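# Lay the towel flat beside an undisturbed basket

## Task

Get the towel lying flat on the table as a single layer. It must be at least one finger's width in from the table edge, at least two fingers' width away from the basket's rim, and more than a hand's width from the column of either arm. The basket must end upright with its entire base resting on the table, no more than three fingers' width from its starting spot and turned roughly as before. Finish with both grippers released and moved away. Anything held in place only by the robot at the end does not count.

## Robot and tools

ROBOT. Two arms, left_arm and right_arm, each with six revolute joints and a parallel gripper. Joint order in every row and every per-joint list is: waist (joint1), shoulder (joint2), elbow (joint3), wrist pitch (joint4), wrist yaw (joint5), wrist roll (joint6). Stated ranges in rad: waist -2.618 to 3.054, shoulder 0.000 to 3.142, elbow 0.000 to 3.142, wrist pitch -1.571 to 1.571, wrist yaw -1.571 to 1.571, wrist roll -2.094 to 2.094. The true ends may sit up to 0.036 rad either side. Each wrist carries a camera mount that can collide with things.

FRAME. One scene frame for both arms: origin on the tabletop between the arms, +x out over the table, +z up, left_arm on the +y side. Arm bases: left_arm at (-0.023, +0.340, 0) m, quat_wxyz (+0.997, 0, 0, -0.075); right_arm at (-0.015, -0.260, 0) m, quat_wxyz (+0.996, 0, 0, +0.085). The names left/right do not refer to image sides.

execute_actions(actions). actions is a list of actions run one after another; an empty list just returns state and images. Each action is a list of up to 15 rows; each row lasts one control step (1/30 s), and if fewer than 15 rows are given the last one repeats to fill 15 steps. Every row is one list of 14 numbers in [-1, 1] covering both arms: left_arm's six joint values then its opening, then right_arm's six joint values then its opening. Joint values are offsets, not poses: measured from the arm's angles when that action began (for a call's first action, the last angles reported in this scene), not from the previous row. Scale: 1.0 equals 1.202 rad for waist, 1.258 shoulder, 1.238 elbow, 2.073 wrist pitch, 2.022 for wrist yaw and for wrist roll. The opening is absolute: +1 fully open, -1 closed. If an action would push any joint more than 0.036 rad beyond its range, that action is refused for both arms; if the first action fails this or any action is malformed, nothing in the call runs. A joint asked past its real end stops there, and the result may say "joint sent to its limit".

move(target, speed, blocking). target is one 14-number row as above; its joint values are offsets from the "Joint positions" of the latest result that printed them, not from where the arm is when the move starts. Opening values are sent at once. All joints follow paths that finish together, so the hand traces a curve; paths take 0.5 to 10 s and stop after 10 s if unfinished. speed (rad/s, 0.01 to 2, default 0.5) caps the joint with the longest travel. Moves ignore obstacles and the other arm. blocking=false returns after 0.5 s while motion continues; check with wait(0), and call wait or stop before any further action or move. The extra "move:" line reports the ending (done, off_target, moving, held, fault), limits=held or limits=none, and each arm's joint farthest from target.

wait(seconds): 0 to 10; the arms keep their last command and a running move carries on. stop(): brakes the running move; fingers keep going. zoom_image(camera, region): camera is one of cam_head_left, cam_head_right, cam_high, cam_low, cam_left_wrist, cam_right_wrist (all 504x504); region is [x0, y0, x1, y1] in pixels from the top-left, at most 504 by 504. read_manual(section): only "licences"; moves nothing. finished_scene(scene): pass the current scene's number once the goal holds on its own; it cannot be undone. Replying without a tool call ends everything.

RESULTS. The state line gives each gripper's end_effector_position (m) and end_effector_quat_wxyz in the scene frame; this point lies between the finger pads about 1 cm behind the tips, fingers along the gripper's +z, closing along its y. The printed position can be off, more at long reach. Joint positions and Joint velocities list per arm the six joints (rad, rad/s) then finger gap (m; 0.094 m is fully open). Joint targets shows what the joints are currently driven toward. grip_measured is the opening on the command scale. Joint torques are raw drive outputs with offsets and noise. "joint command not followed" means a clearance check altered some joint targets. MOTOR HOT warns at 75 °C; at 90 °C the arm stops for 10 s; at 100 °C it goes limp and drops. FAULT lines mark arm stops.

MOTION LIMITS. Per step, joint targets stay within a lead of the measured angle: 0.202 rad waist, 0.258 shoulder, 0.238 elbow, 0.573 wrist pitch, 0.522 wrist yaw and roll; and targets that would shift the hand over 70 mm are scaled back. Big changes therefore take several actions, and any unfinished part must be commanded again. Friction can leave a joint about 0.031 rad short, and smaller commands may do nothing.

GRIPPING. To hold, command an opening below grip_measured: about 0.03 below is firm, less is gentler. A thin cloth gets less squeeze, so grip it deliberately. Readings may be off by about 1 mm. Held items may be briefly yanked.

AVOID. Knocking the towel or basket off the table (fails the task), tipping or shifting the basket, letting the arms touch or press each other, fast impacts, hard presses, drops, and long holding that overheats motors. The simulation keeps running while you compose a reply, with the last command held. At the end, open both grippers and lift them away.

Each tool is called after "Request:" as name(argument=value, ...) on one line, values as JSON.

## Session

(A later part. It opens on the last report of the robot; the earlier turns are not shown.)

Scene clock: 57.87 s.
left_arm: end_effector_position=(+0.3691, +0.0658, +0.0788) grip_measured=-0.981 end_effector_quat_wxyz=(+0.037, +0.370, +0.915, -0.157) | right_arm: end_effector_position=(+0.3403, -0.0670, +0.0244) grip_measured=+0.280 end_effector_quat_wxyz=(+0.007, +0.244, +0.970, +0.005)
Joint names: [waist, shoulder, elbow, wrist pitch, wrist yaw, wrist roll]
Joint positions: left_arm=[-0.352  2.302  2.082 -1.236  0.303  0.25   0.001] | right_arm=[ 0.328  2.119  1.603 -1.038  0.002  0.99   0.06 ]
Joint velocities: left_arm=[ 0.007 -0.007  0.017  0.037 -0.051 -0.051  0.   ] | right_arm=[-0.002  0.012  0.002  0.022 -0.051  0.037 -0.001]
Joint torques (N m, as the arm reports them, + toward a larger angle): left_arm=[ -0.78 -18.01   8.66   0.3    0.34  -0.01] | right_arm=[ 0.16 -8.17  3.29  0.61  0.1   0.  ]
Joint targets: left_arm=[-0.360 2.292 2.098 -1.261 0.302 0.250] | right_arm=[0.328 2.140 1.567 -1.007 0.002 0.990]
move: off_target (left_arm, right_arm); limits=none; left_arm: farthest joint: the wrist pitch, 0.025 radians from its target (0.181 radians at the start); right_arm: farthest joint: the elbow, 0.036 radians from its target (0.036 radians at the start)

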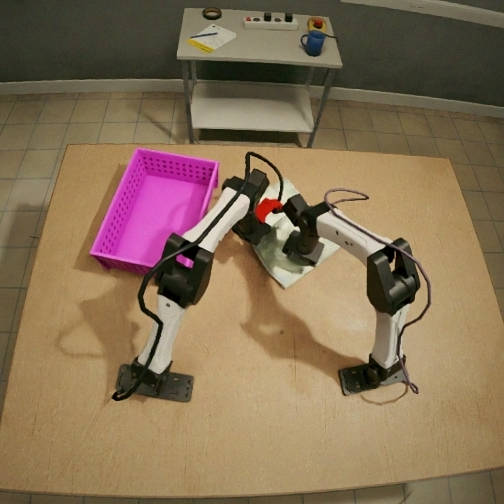

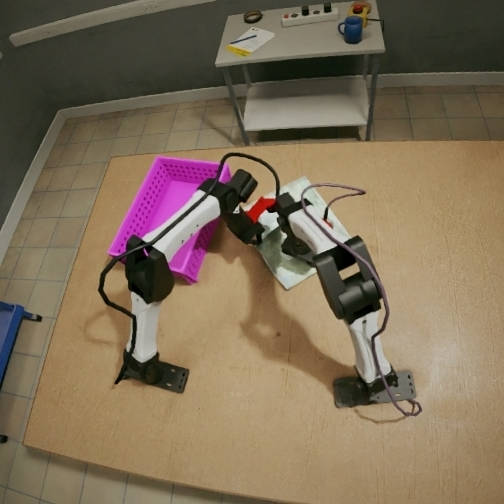

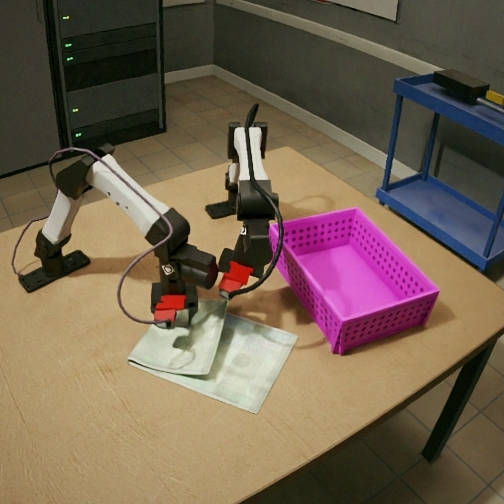

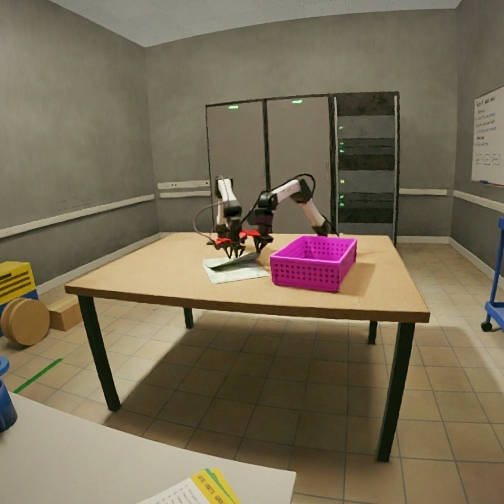

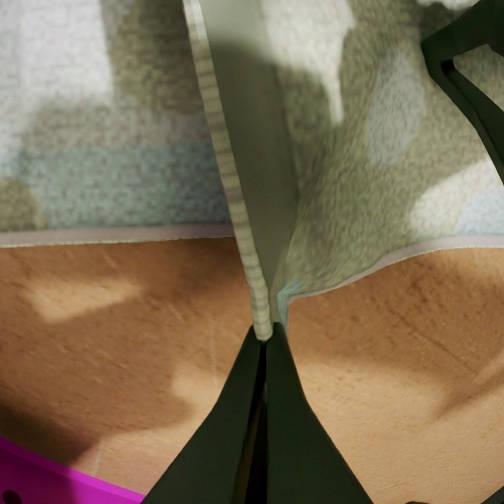

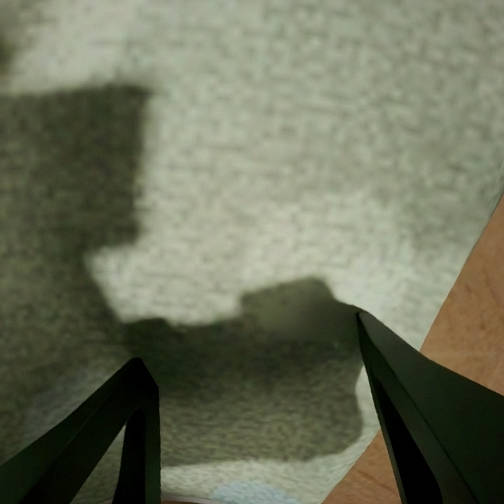

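Request:
move(target=[0, 0, 0, 0, 0, 0, -1, 0, -0.07, 0.1, -0.1, 0, 0, 0.277], speed=0.5)

Request:
move(target=[0, 0, 0, 0, 0, 0, -1, -1.0, -0.58, -0.33, 0.02, 0, -0.49, 0.277], speed=1.0)

Scene clock: 65.90 s.
left_arm: end_effector_position=(+0.3691, +0.0658, +0.0788) grip_measured=-0.981 end_effector_quat_wxyz=(+0.037, +0.370, +0.915, -0.157) | right_arm: end_effector_position=(+0.3313, -0.0720, +0.0836) grip_measured=+0.280 end_effector_quat_wxyz=(+0.008, +0.244, +0.970, +0.006)
Joint names: [waist, shoulder, elbow, wrist pitch, wrist yaw, wrist roll]
Joint positions: left_arm=[-0.352  2.302  2.082 -1.237  0.303  0.25   0.001] | right_arm=[ 0.328  2.034  1.714 -1.231  0.002  0.99   0.06 ]
Joint velocities: left_arm=[-0.007  0.002 -0.007 -0.081 -0.007 -0.037 -0.   ] | right_arm=[ 0.012  0.002 -0.007 -0.095 -0.037 -0.007 -0.   ]
Joint torques (N m, as the arm reports them, + toward a larger angle): left_arm=[ -0.21 -16.99   7.34   0.54   0.31  -0.03] | right_arm=[ 0.14 -9.46  7.11  0.24  0.1   0.  ]
Joint targets: left_arm=[-0.352 2.302 2.082 -1.237 0.303 0.250] | right_arm=[0.328 2.031 1.727 -1.245 0.002 0.990]
move: done; limits=none; left_arm: farthest joint: the wrist pitch, 0.001 radians from its target (0.001 radians at the start); right_arm: farthest joint: the wrist pitch, 0.015 radians from its target (0.208 radians at the start)

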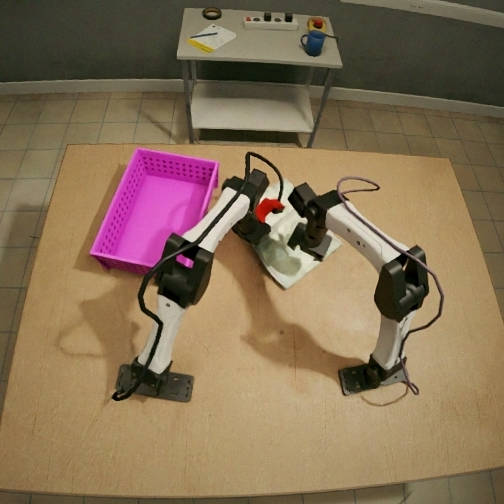

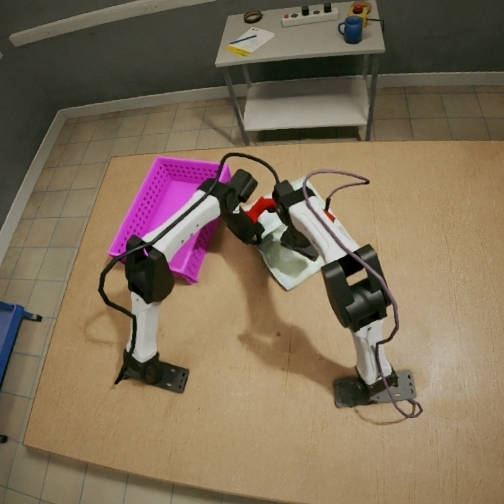

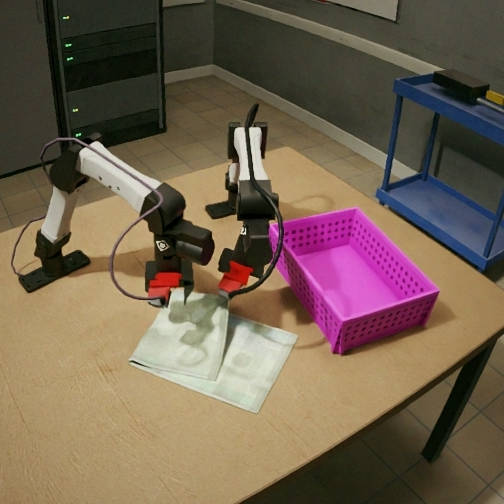

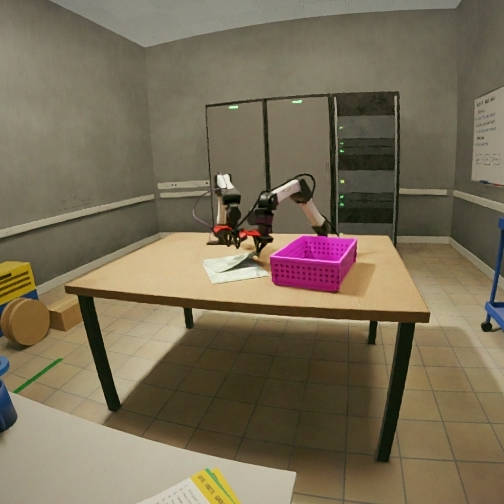

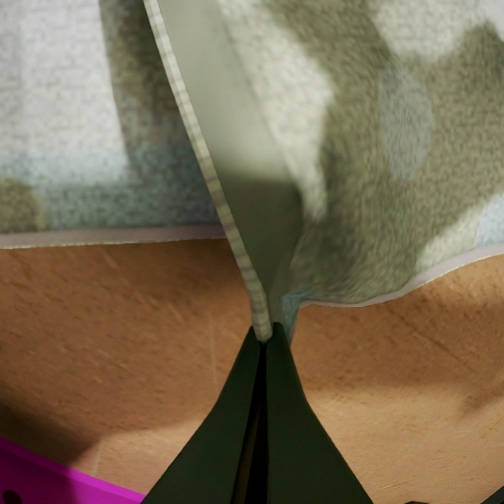

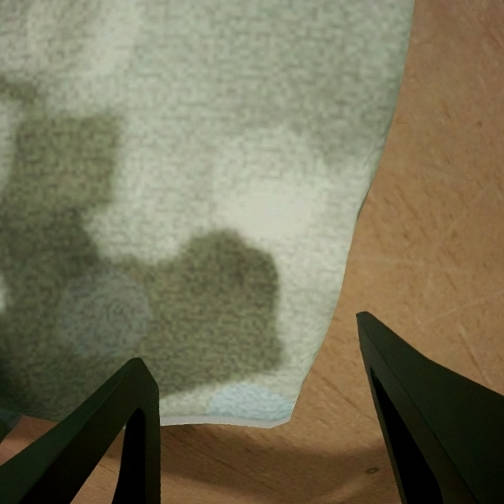

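Scene clock: 68.03 s.
left_arm: end_effector_position=(+0.3691, +0.0658, +0.0788) grip_measured=-0.981 end_effector_quat_wxyz=(+0.037, +0.370, +0.915, -0.157) | right_arm: end_effector_position=(+0.2046, -0.4446, +0.2019) grip_measured=+0.280 end_effector_quat_wxyz=(+0.174, +0.340, +0.922, -0.064)
Joint names: [waist, shoulder, elbow, wrist pitch, wrist yaw, wrist roll]
Joint positions: left_arm=[-0.352  2.302  2.082 -1.237  0.303  0.25   0.001] | right_arm=[-0.867  1.315  1.323 -1.205  0.003  0.009  0.06 ]
Joint velocities: left_arm=[-0.012  0.002  0.002 -0.022  0.007 -0.022 -0.   ] | right_arm=[ 0.007 -0.012 -0.007 -0.051 -0.007 -0.081  0.   ]
Joint torques (N m, as the arm reports them, + toward a larger angle): left_arm=[ -0.26 -17.04   7.49   0.5    0.33   0.01] | right_arm=[-0.44 -4.29  5.34  1.18  0.04 -0.11]
Joint targets: left_arm=[-0.352 2.302 2.082 -1.237 0.303 0.250] | right_arm=[-0.874 1.305 1.305 -1.189 0.002 -0.001]
move: done; limits=none; left_arm: farthest joint: the waist, 0.000 radians from its target (0.000 radians at the start); right_arm: farthest joint: the elbow, 0.017 radians from its target (0.408 radians at the start)

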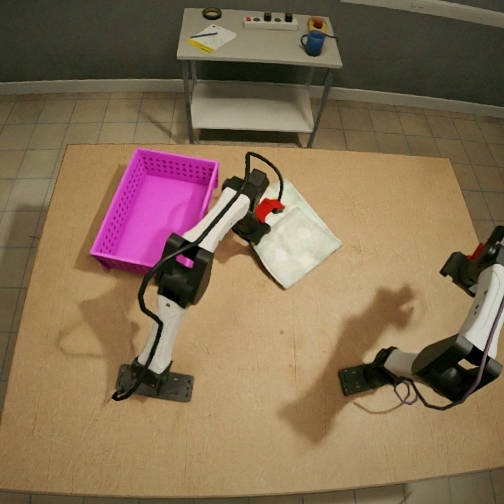

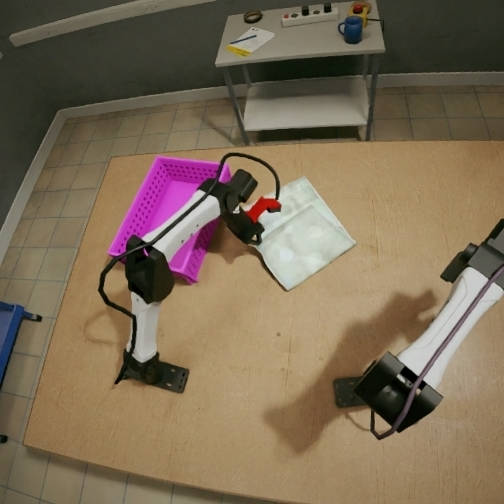

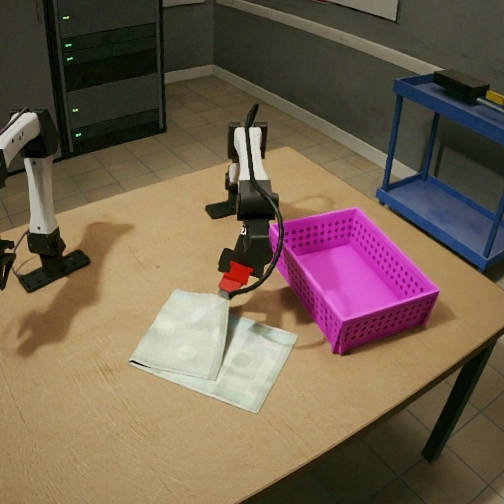

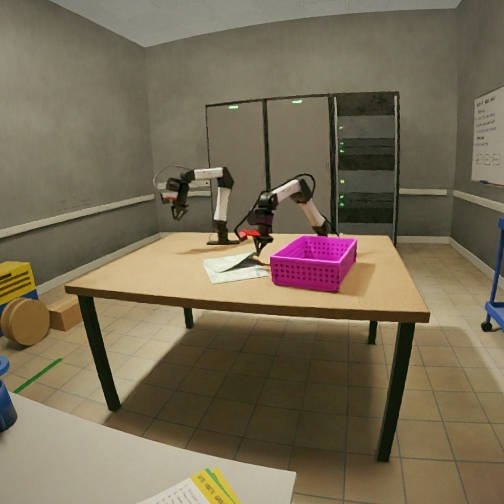

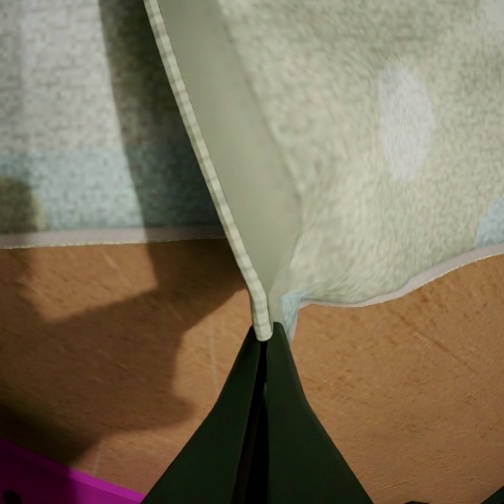

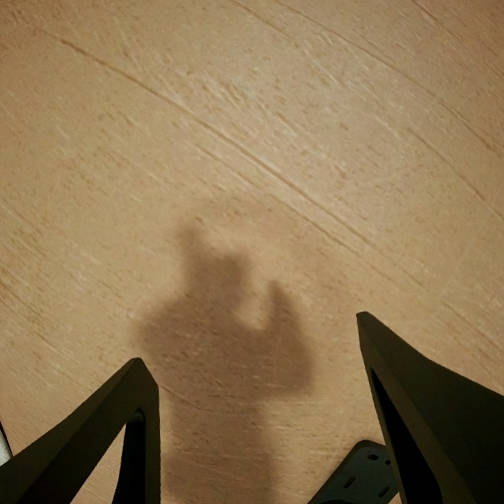

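Request:
move(target=[-0.161, -0.1095, 0.052, -0.046, -0.0757, -0.04, -1, 0, 0, 0, 0, 0, 0, 0.277], speed=0.25)

Scene clock: 69.80 s.
left_arm: end_effector_position=(+0.3203, +0.0183, +0.1440) grip_measured=-0.981 end_effector_quat_wxyz=(+0.086, +0.427, +0.894, -0.105) | right_arm: end_effector_position=(+0.2046, -0.4446, +0.2019) grip_measured=+0.280 end_effector_quat_wxyz=(+0.174, +0.340, +0.922, -0.064)
Joint names: [waist, shoulder, elbow, wrist pitch, wrist yaw, wrist roll]
Joint positions: left_arm=[-0.543  2.171  2.131 -1.311  0.161  0.18   0.001] | right_arm=[-0.867  1.315  1.323 -1.205  0.003  0.009  0.06 ]
Joint velocities: left_arm=[ 0.002 -0.022  0.002 -0.007 -0.037  0.007 -0.001] | right_arm=[-0.002 -0.007 -0.002  0.007  0.022  0.022 -0.001]
Joint torques (N m, as the arm reports them, + toward a larger angle): left_arm=[ -0.41 -16.57   8.65   0.54   0.11  -0.07] | right_arm=[ 0.18 -3.6   6.65  1.05  0.05 -0.01]
Joint targets: left_arm=[-0.545 2.164 2.146 -1.332 0.150 0.169] | right_arm=[-0.867 1.315 1.323 -1.205 0.003 0.010]
move: off_target (left_arm); limits=none; left_arm: farthest joint: the wrist pitch, 0.022 radians from its target (0.096 radians at the start); right_arm: farthest joint: the waist, 0.000 radians from its target (0.000 radians at the start)

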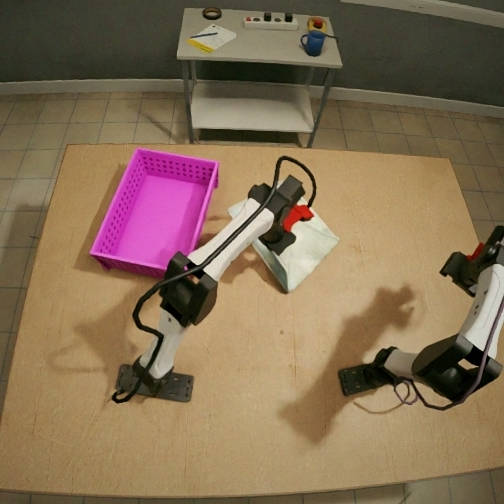

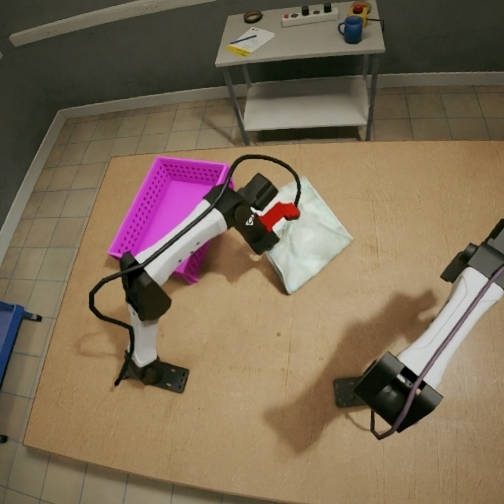

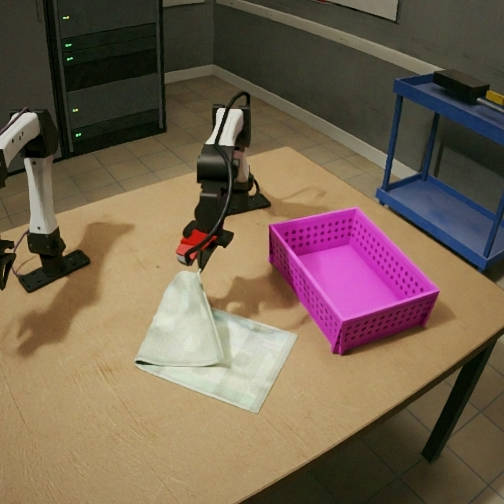

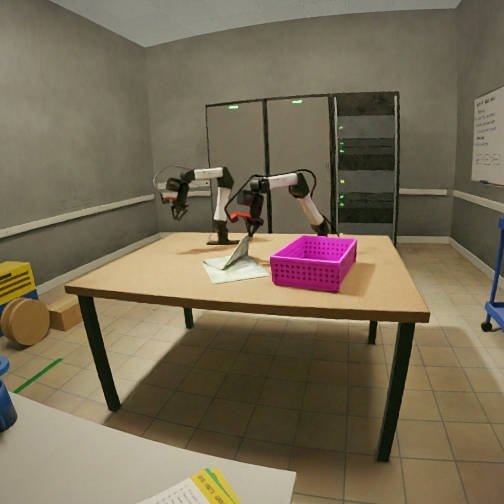

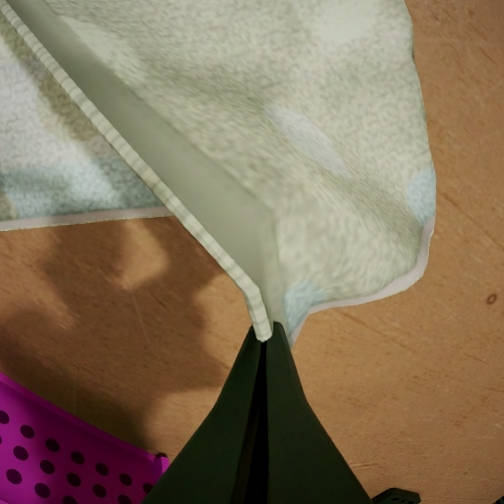

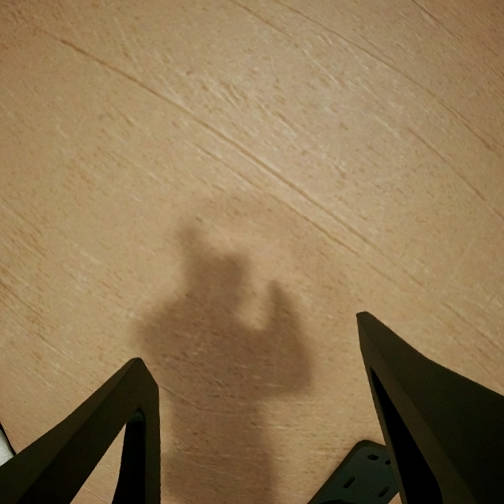

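Request:
move(target=[-0.181, 0.0097, 0.11, -0.0593, -0.0796, -0.109, -1, 0, 0, 0, 0, 0, 0, 0.277], speed=0.25)

Scene clock: 72.60 s.
left_arm: end_effector_position=(+0.2622, -0.0298, +0.1720) grip_measured=-0.981 end_effector_quat_wxyz=(+0.104, +0.423, +0.898, -0.059) | right_arm: end_effector_position=(+0.2046, -0.4446, +0.2019) grip_measured=+0.280 end_effector_quat_wxyz=(+0.174, +0.340, +0.922, -0.064)
Joint names: [waist, shoulder, elbow, wrist pitch, wrist yaw, wrist roll]
Joint positions: left_arm=[-0.759  2.171  2.251 -1.411  0.011 -0.03   0.001] | right_arm=[-0.867  1.315  1.323 -1.205  0.003  0.009  0.06 ]
Joint velocities: left_arm=[-0.002  0.002  0.002  0.081  0.037  0.007  0.   ] | right_arm=[-0.002 -0.007 -0.012  0.007 -0.007 -0.081 -0.   ]
Joint torques (N m, as the arm reports them, + toward a larger angle): left_arm=[ -0.39 -14.63   8.71   0.62   0.02  -0.15] | right_arm=[ 0.18 -3.59  6.66  1.05  0.05 -0.01]
Joint targets: left_arm=[-0.761 2.183 2.268 -1.433 0.000 -0.041] | right_arm=[-0.867 1.315 1.323 -1.205 0.003 0.009]
move: off_target (left_arm); limits=none; left_arm: farthest joint: the wrist pitch, 0.023 radians from its target (0.123 radians at the start); right_arm: farthest joint: the waist, 0.000 radians from its target (0.000 radians at the start)

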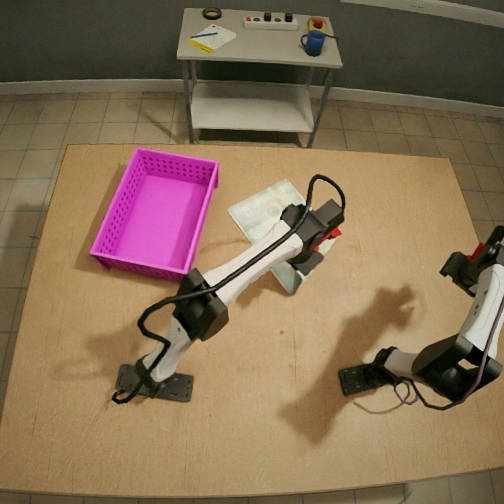

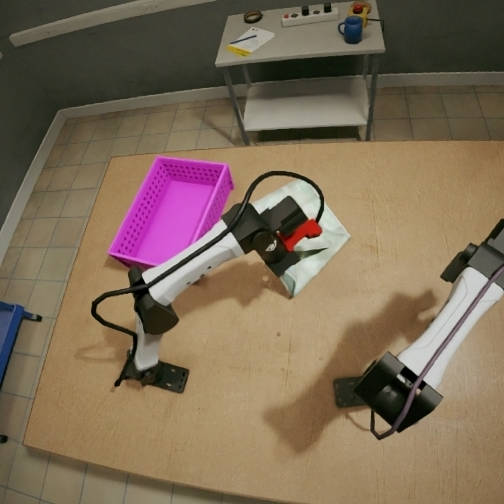

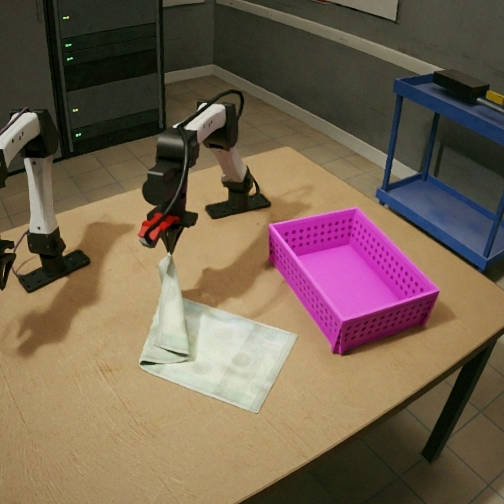

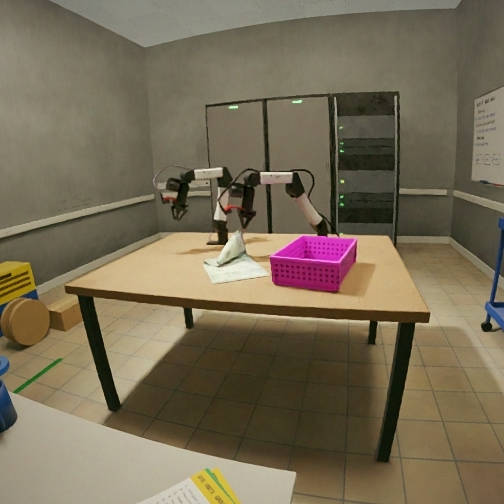

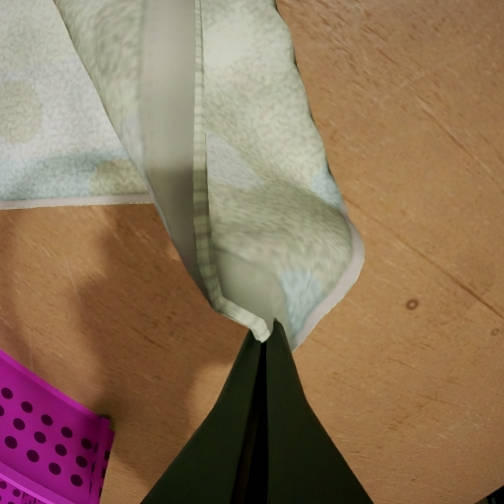

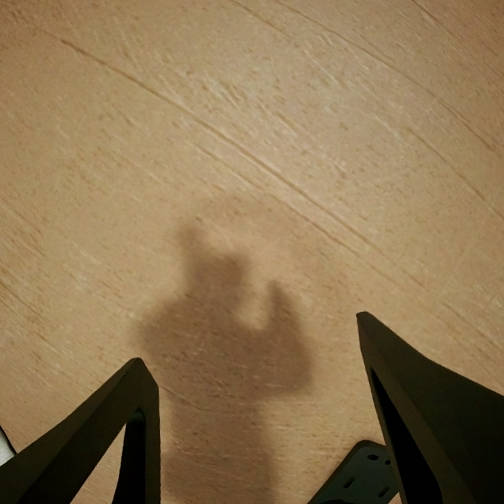

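Request:
move(target=[-0.1928, -0.0346, -0.1457, 0.081, -0.1044, -0.1187, -1, 0, 0, 0, 0, 0, 0, 0.277], speed=0.25)

Scene clock: 74.60 s.
left_arm: end_effector_position=(+0.2052, -0.0767, +0.1496) grip_measured=-0.981 end_effector_quat_wxyz=(+0.161, +0.408, +0.898, -0.013) | right_arm: end_effector_position=(+0.2046, -0.4446, +0.2019) grip_measured=+0.280 end_effector_quat_wxyz=(+0.174, +0.340, +0.922, -0.064)
Joint names: [waist, shoulder, elbow, wrist pitch, wrist yaw, wrist roll]
Joint positions: left_arm=[-0.987  2.142  2.094 -1.258 -0.19  -0.26   0.001] | right_arm=[-0.867  1.315  1.323 -1.205  0.003  0.009  0.06 ]
Joint velocities: left_arm=[-0.007  0.002  0.017  0.022 -0.007 -0.022 -0.001] | right_arm=[ 0.002 -0.007 -0.017  0.037  0.022 -0.022 -0.   ]
Joint torques (N m, as the arm reports them, + toward a larger angle): left_arm=[ -0.39 -17.     5.61   0.91  -0.09  -0.12] | right_arm=[ 0.18 -3.56  6.64  1.05  0.05 -0.01]
Joint targets: left_arm=[-0.990 2.127 2.071 -1.243 -0.200 -0.270] | right_arm=[-0.867 1.315 1.323 -1.205 0.003 0.009]
move: off_target (left_arm); limits=none; left_arm: farthest joint: the elbow, 0.023 radians from its target (0.180 radians at the start); right_arm: farthest joint: the waist, 0.000 radians from its target (0.000 radians at the start)

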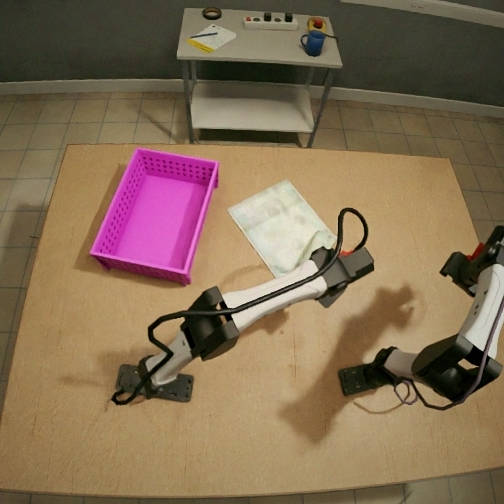

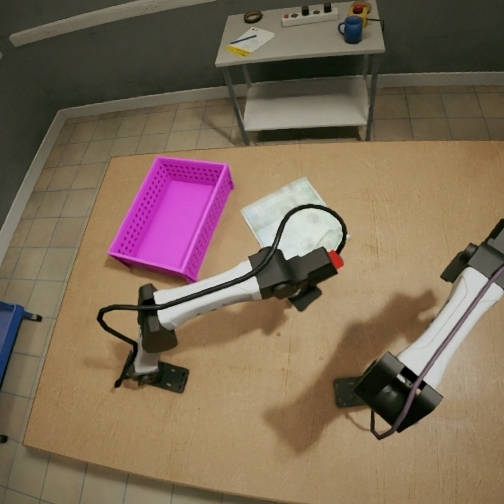

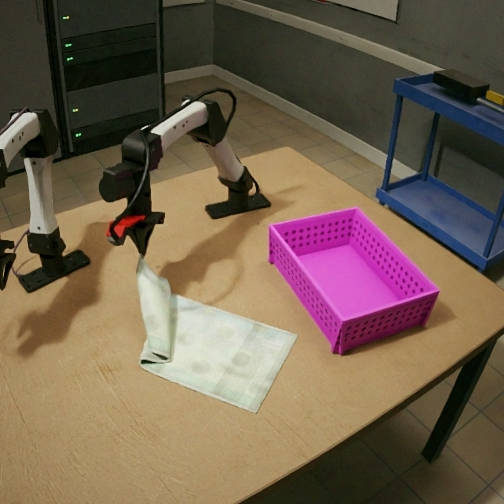

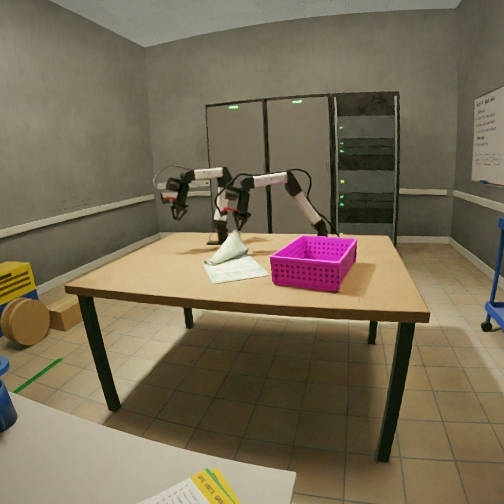

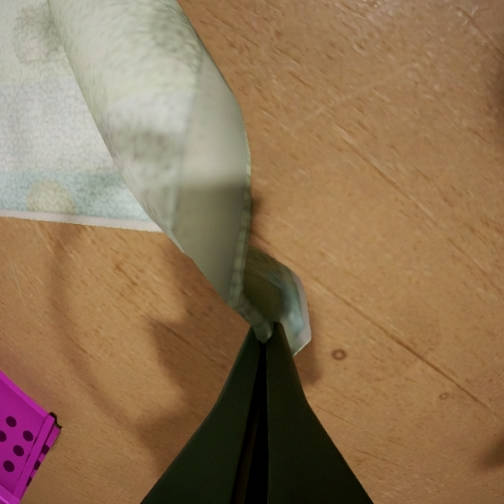

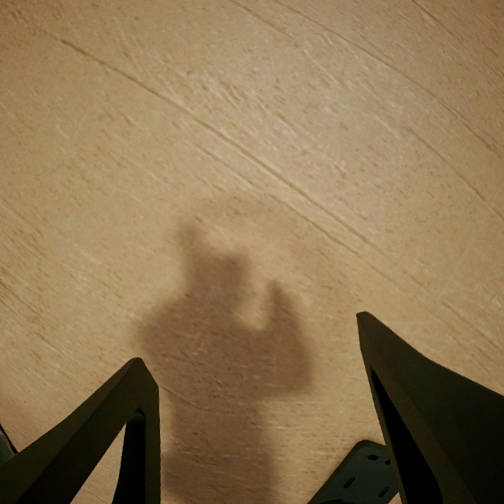

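Request:
move(target=[-0.158, 0.04, -0.155, 0.1085, -0.104, -0.099, -1, 0, 0, 0, 0, 0, 0, 0.277], speed=0.25)

Scene clock: 76.50 s.
left_arm: end_effector_position=(+0.1583, -0.1142, +0.1048) grip_measured=-0.981 end_effector_quat_wxyz=(+0.233, +0.388, +0.891, +0.017) | right_arm: end_effector_position=(+0.2046, -0.4446, +0.2019) grip_measured=+0.280 end_effector_quat_wxyz=(+0.174, +0.340, +0.922, -0.064)
Joint names: [waist, shoulder, elbow, wrist pitch, wrist yaw, wrist roll]
Joint positions: left_arm=[-1.174  2.172  1.923 -1.048 -0.39  -0.449  0.001] | right_arm=[-0.867  1.315  1.323 -1.205  0.003  0.009  0.06 ]
Joint velocities: left_arm=[-0.012  0.007 -0.002  0.022 -0.007  0.007  0.001] | right_arm=[ 0.002 -0.012  0.002 -0.037 -0.022 -0.066  0.001]
Joint torques (N m, as the arm reports them, + toward a larger angle): left_arm=[ -0.45 -14.33   5.99   0.96  -0.28  -0.1 ] | right_arm=[ 0.17 -3.54  6.64  1.06  0.04 -0.01]
Joint targets: left_arm=[-1.178 2.192 1.902 -1.033 -0.400 -0.460] | right_arm=[-0.867 1.315 1.323 -1.205 0.003 0.009]
move: off_target (left_arm); limits=none; left_arm: farthest joint: the shoulder, 0.021 radians from its target (0.051 radians at the start); right_arm: farthest joint: the waist, 0.000 radians from its target (0.000 radians at the start)

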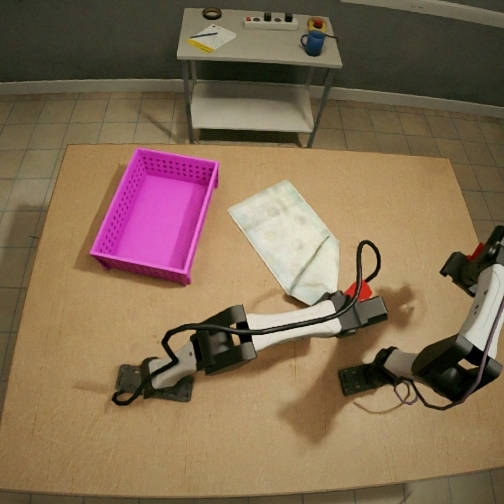

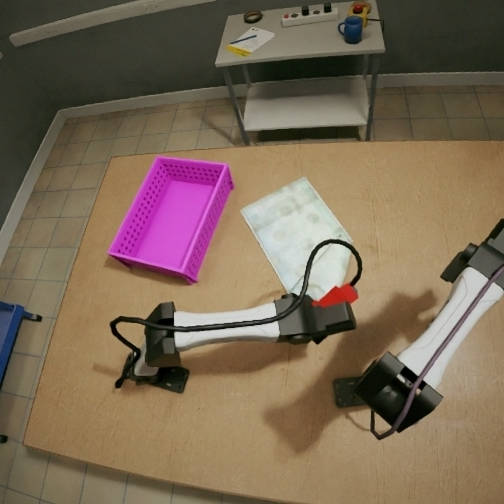

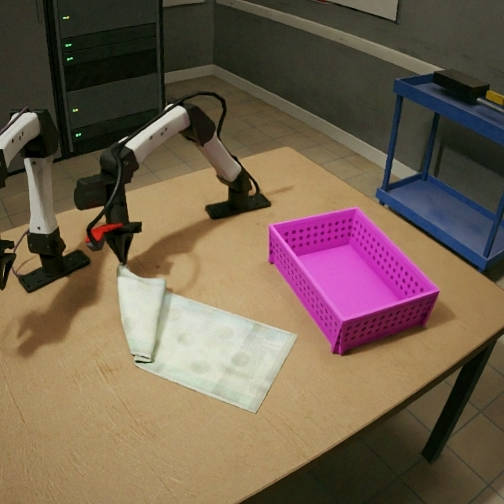

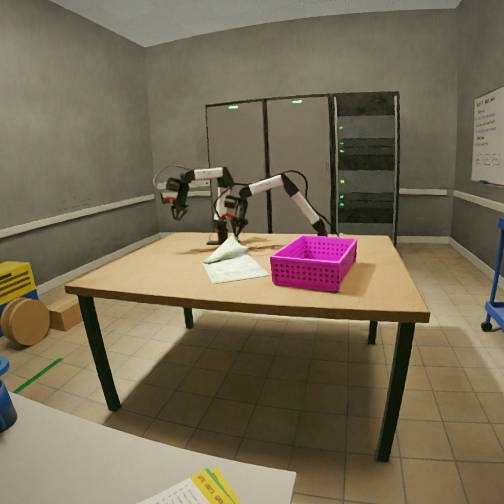

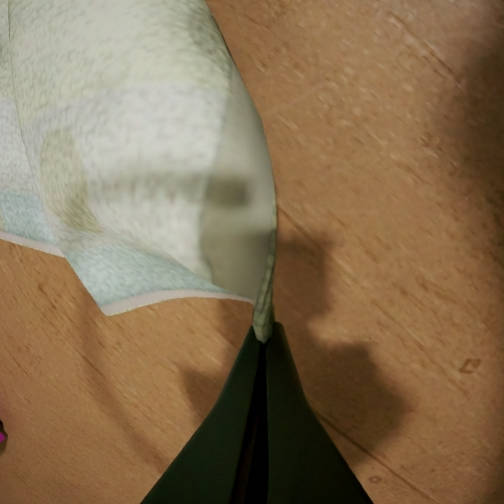

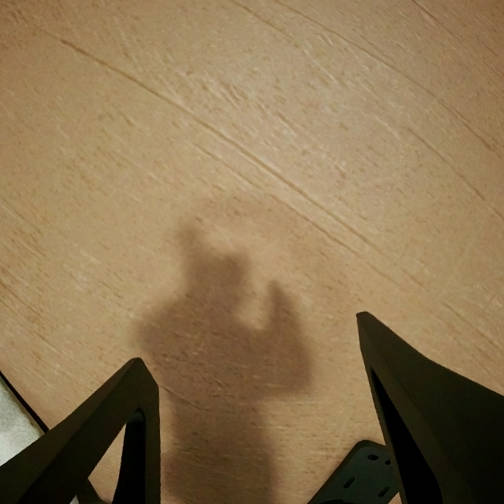

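Request:
zoom_image(camera="cam_high", region=[60, 220, 240, 400])

Request:
zoom_image(camera="cam_head_right", region=[230, 170, 400, 340])

Region (60, 220, 240, 400) of cam_high's 504x504 image, scaled by 2.800, with more detail than that image has.

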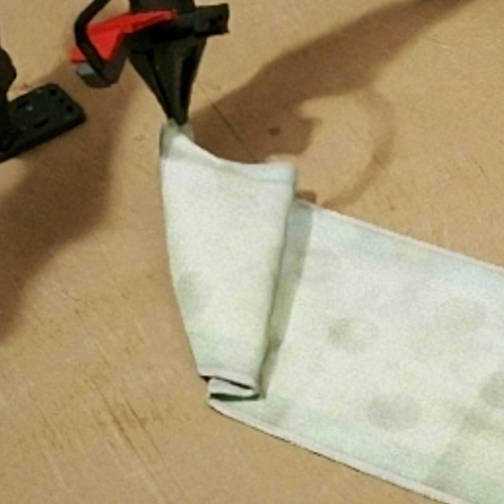

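Region (230, 170, 400, 340) of cam_head_right's 504x504 image, scaled by 2.965, with more detail than that image has.

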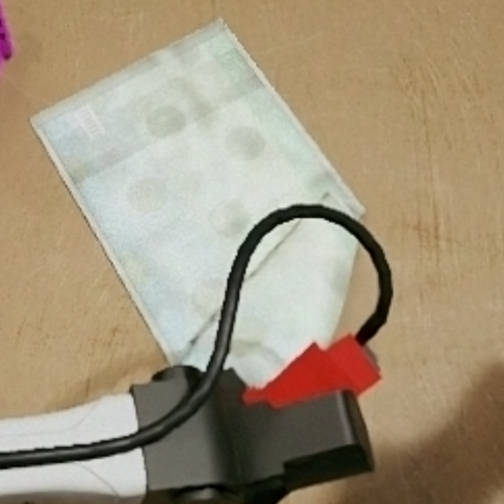

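Request:
move(target=[0.292, -0.196, 0.0867, 0.069, 0.193, 0.173, -1, 0, 0, 0, 0, 0, 0, 0.277], speed=0.3)

Scene clock: 84.90 s.
left_arm: end_effector_position=(+0.2686, -0.0879, +0.2588) grip_measured=-0.981 end_effector_quat_wxyz=(+0.311, +0.390, +0.848, -0.182) | right_arm: end_effector_position=(+0.2046, -0.4446, +0.2019) grip_measured=+0.280 end_effector_quat_wxyz=(+0.174, +0.340, +0.922, -0.064)
Joint names: [waist, shoulder, elbow, wrist pitch, wrist yaw, wrist roll]
Joint positions: left_arm=[-0.826  1.932  2.017 -0.918 -0.011 -0.11   0.001] | right_arm=[-0.867  1.315  1.323 -1.205  0.003  0.009  0.06 ]
Joint velocities: left_arm=[ 0.007 -0.017 -0.012  0.007  0.022  0.051  0.001] | right_arm=[ 0.012 -0.007  0.002  0.022  0.007 -0.007 -0.001]
Joint torques (N m, as the arm reports them, + toward a larger angle): left_arm=[ -0.02 -14.79   9.22   1.73   0.3    0.06] | right_arm=[ 0.15 -3.58  6.65  1.06  0.05 -0.02]
Joint targets: left_arm=[-0.823 1.925 2.030 -0.905 0.000 -0.099] | right_arm=[-0.867 1.315 1.323 -1.205 0.003 0.009]
move: done; limits=none; left_arm: farthest joint: the elbow, 0.014 radians from its target (0.107 radians at the start); right_arm: farthest joint: the waist, 0.000 radians from its target (0.000 radians at the start)

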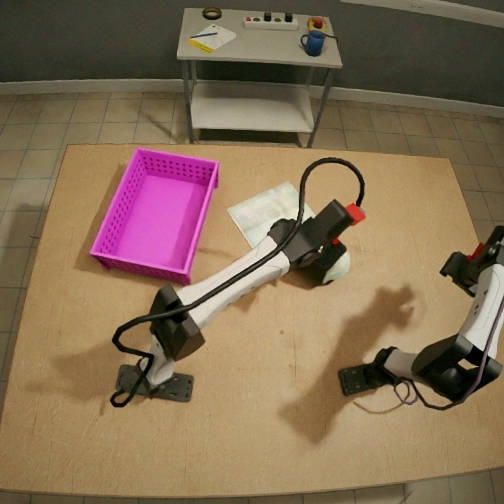

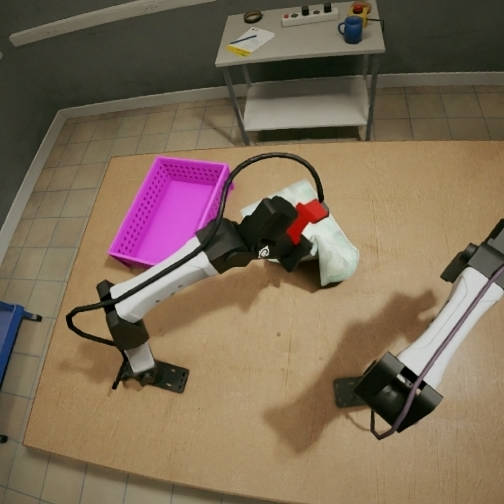

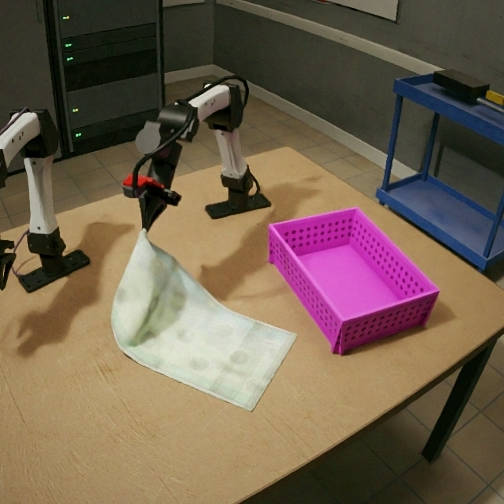

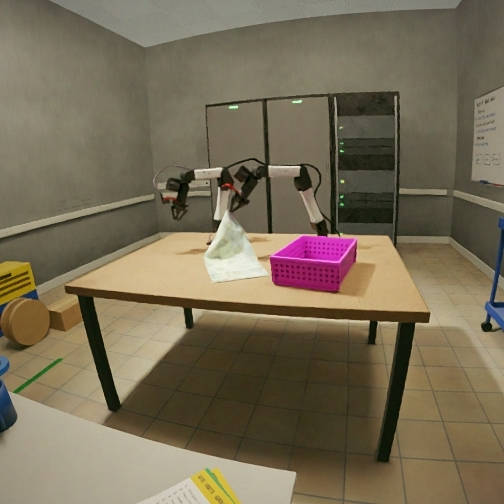

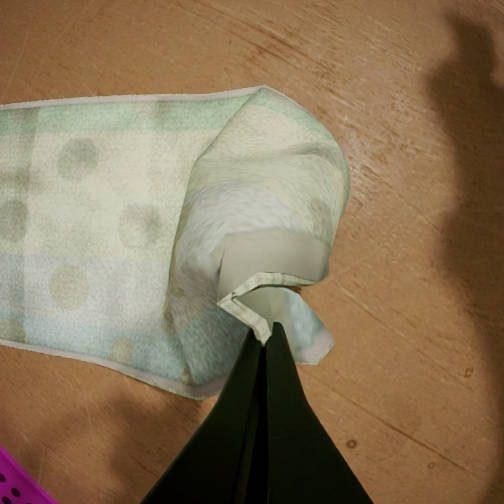

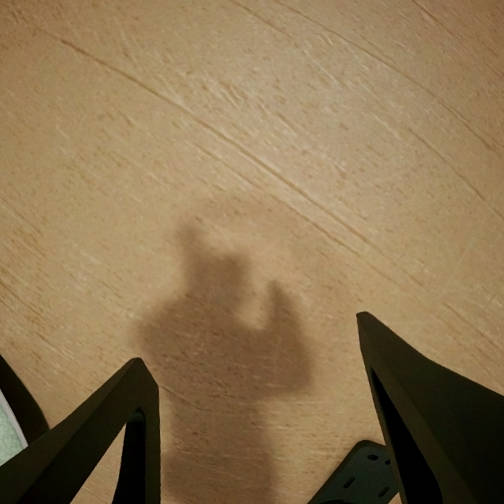

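Request:
move(target=[-0.138, 0.115, 0.085, -0.165, -0.044, -0.079, -1, 0, 0, 0, 0, 0, 0, 0.277], speed=0.3)

Scene clock: 88.60 s.
left_arm: end_effector_position=(+0.1910, -0.0853, +0.1919) grip_measured=-0.981 end_effector_quat_wxyz=(+0.173, +0.409, +0.892, -0.088) | right_arm: end_effector_position=(+0.2046, -0.4446, +0.2019) grip_measured=+0.280 end_effector_quat_wxyz=(+0.174, +0.340, +0.922, -0.064)
Joint names: [waist, shoulder, elbow, wrist pitch, wrist yaw, wrist roll]
Joint positions: left_arm=[-0.986  2.053  2.103 -1.238 -0.089 -0.259  0.001] | right_arm=[-0.867  1.315  1.323 -1.205  0.003  0.009  0.06 ]
Joint velocities: left_arm=[-0.002  0.002 -0.012 -0.007 -0.066  0.007 -0.   ] | right_arm=[ 0.007 -0.012 -0.007  0.022  0.051  0.037 -0.   ]
Joint torques (N m, as the arm reports them, + toward a larger angle): left_arm=[ -0.69 -12.71   9.27   0.88  -0.05  -0.14] | right_arm=[ 0.17 -3.56  6.66  1.05  0.04 -0.02]
Joint targets: left_arm=[-0.992 2.077 2.122 -1.260 -0.100 -0.270] | right_arm=[-0.867 1.315 1.323 -1.205 0.003 0.009]
move: off_target (left_arm); limits=none; left_arm: farthest joint: the shoulder, 0.024 radians from its target (0.144 radians at the start); right_arm: farthest joint: the waist, 0.000 radians from its target (0.000 radians at the start)

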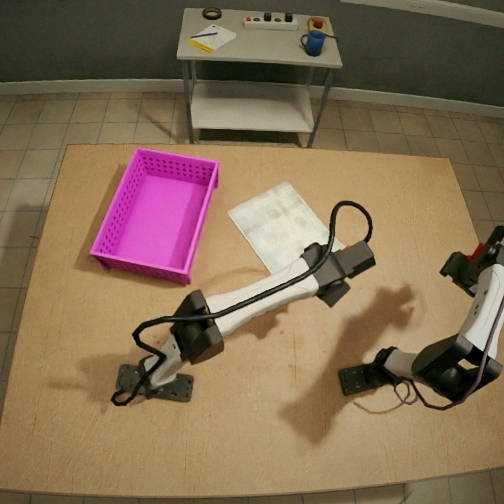

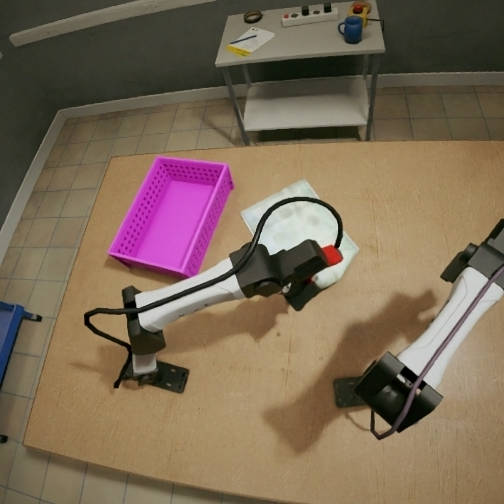

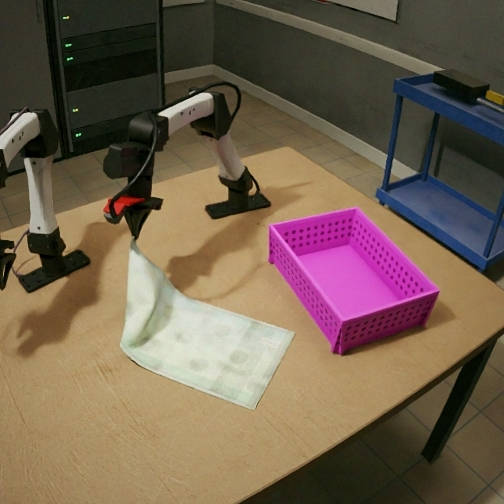

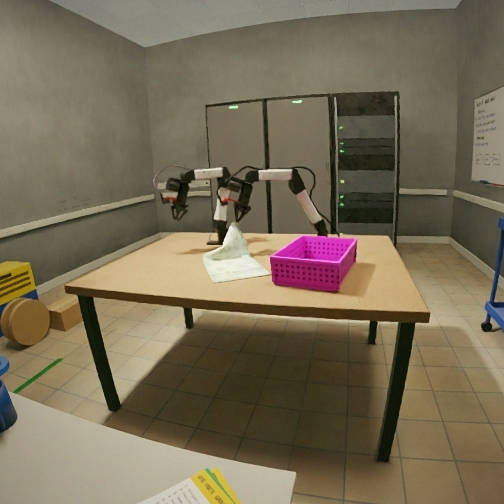

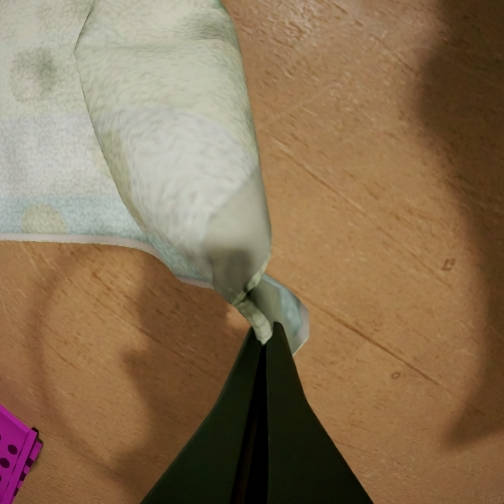

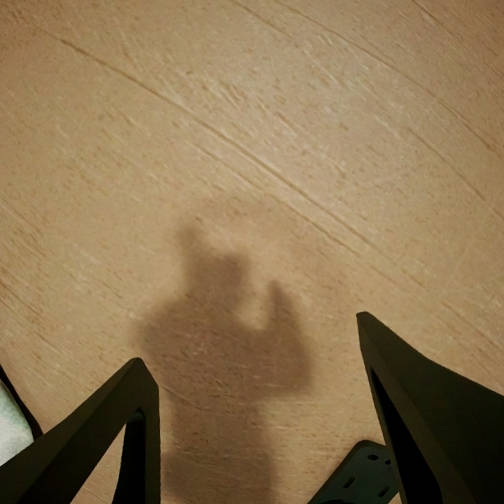

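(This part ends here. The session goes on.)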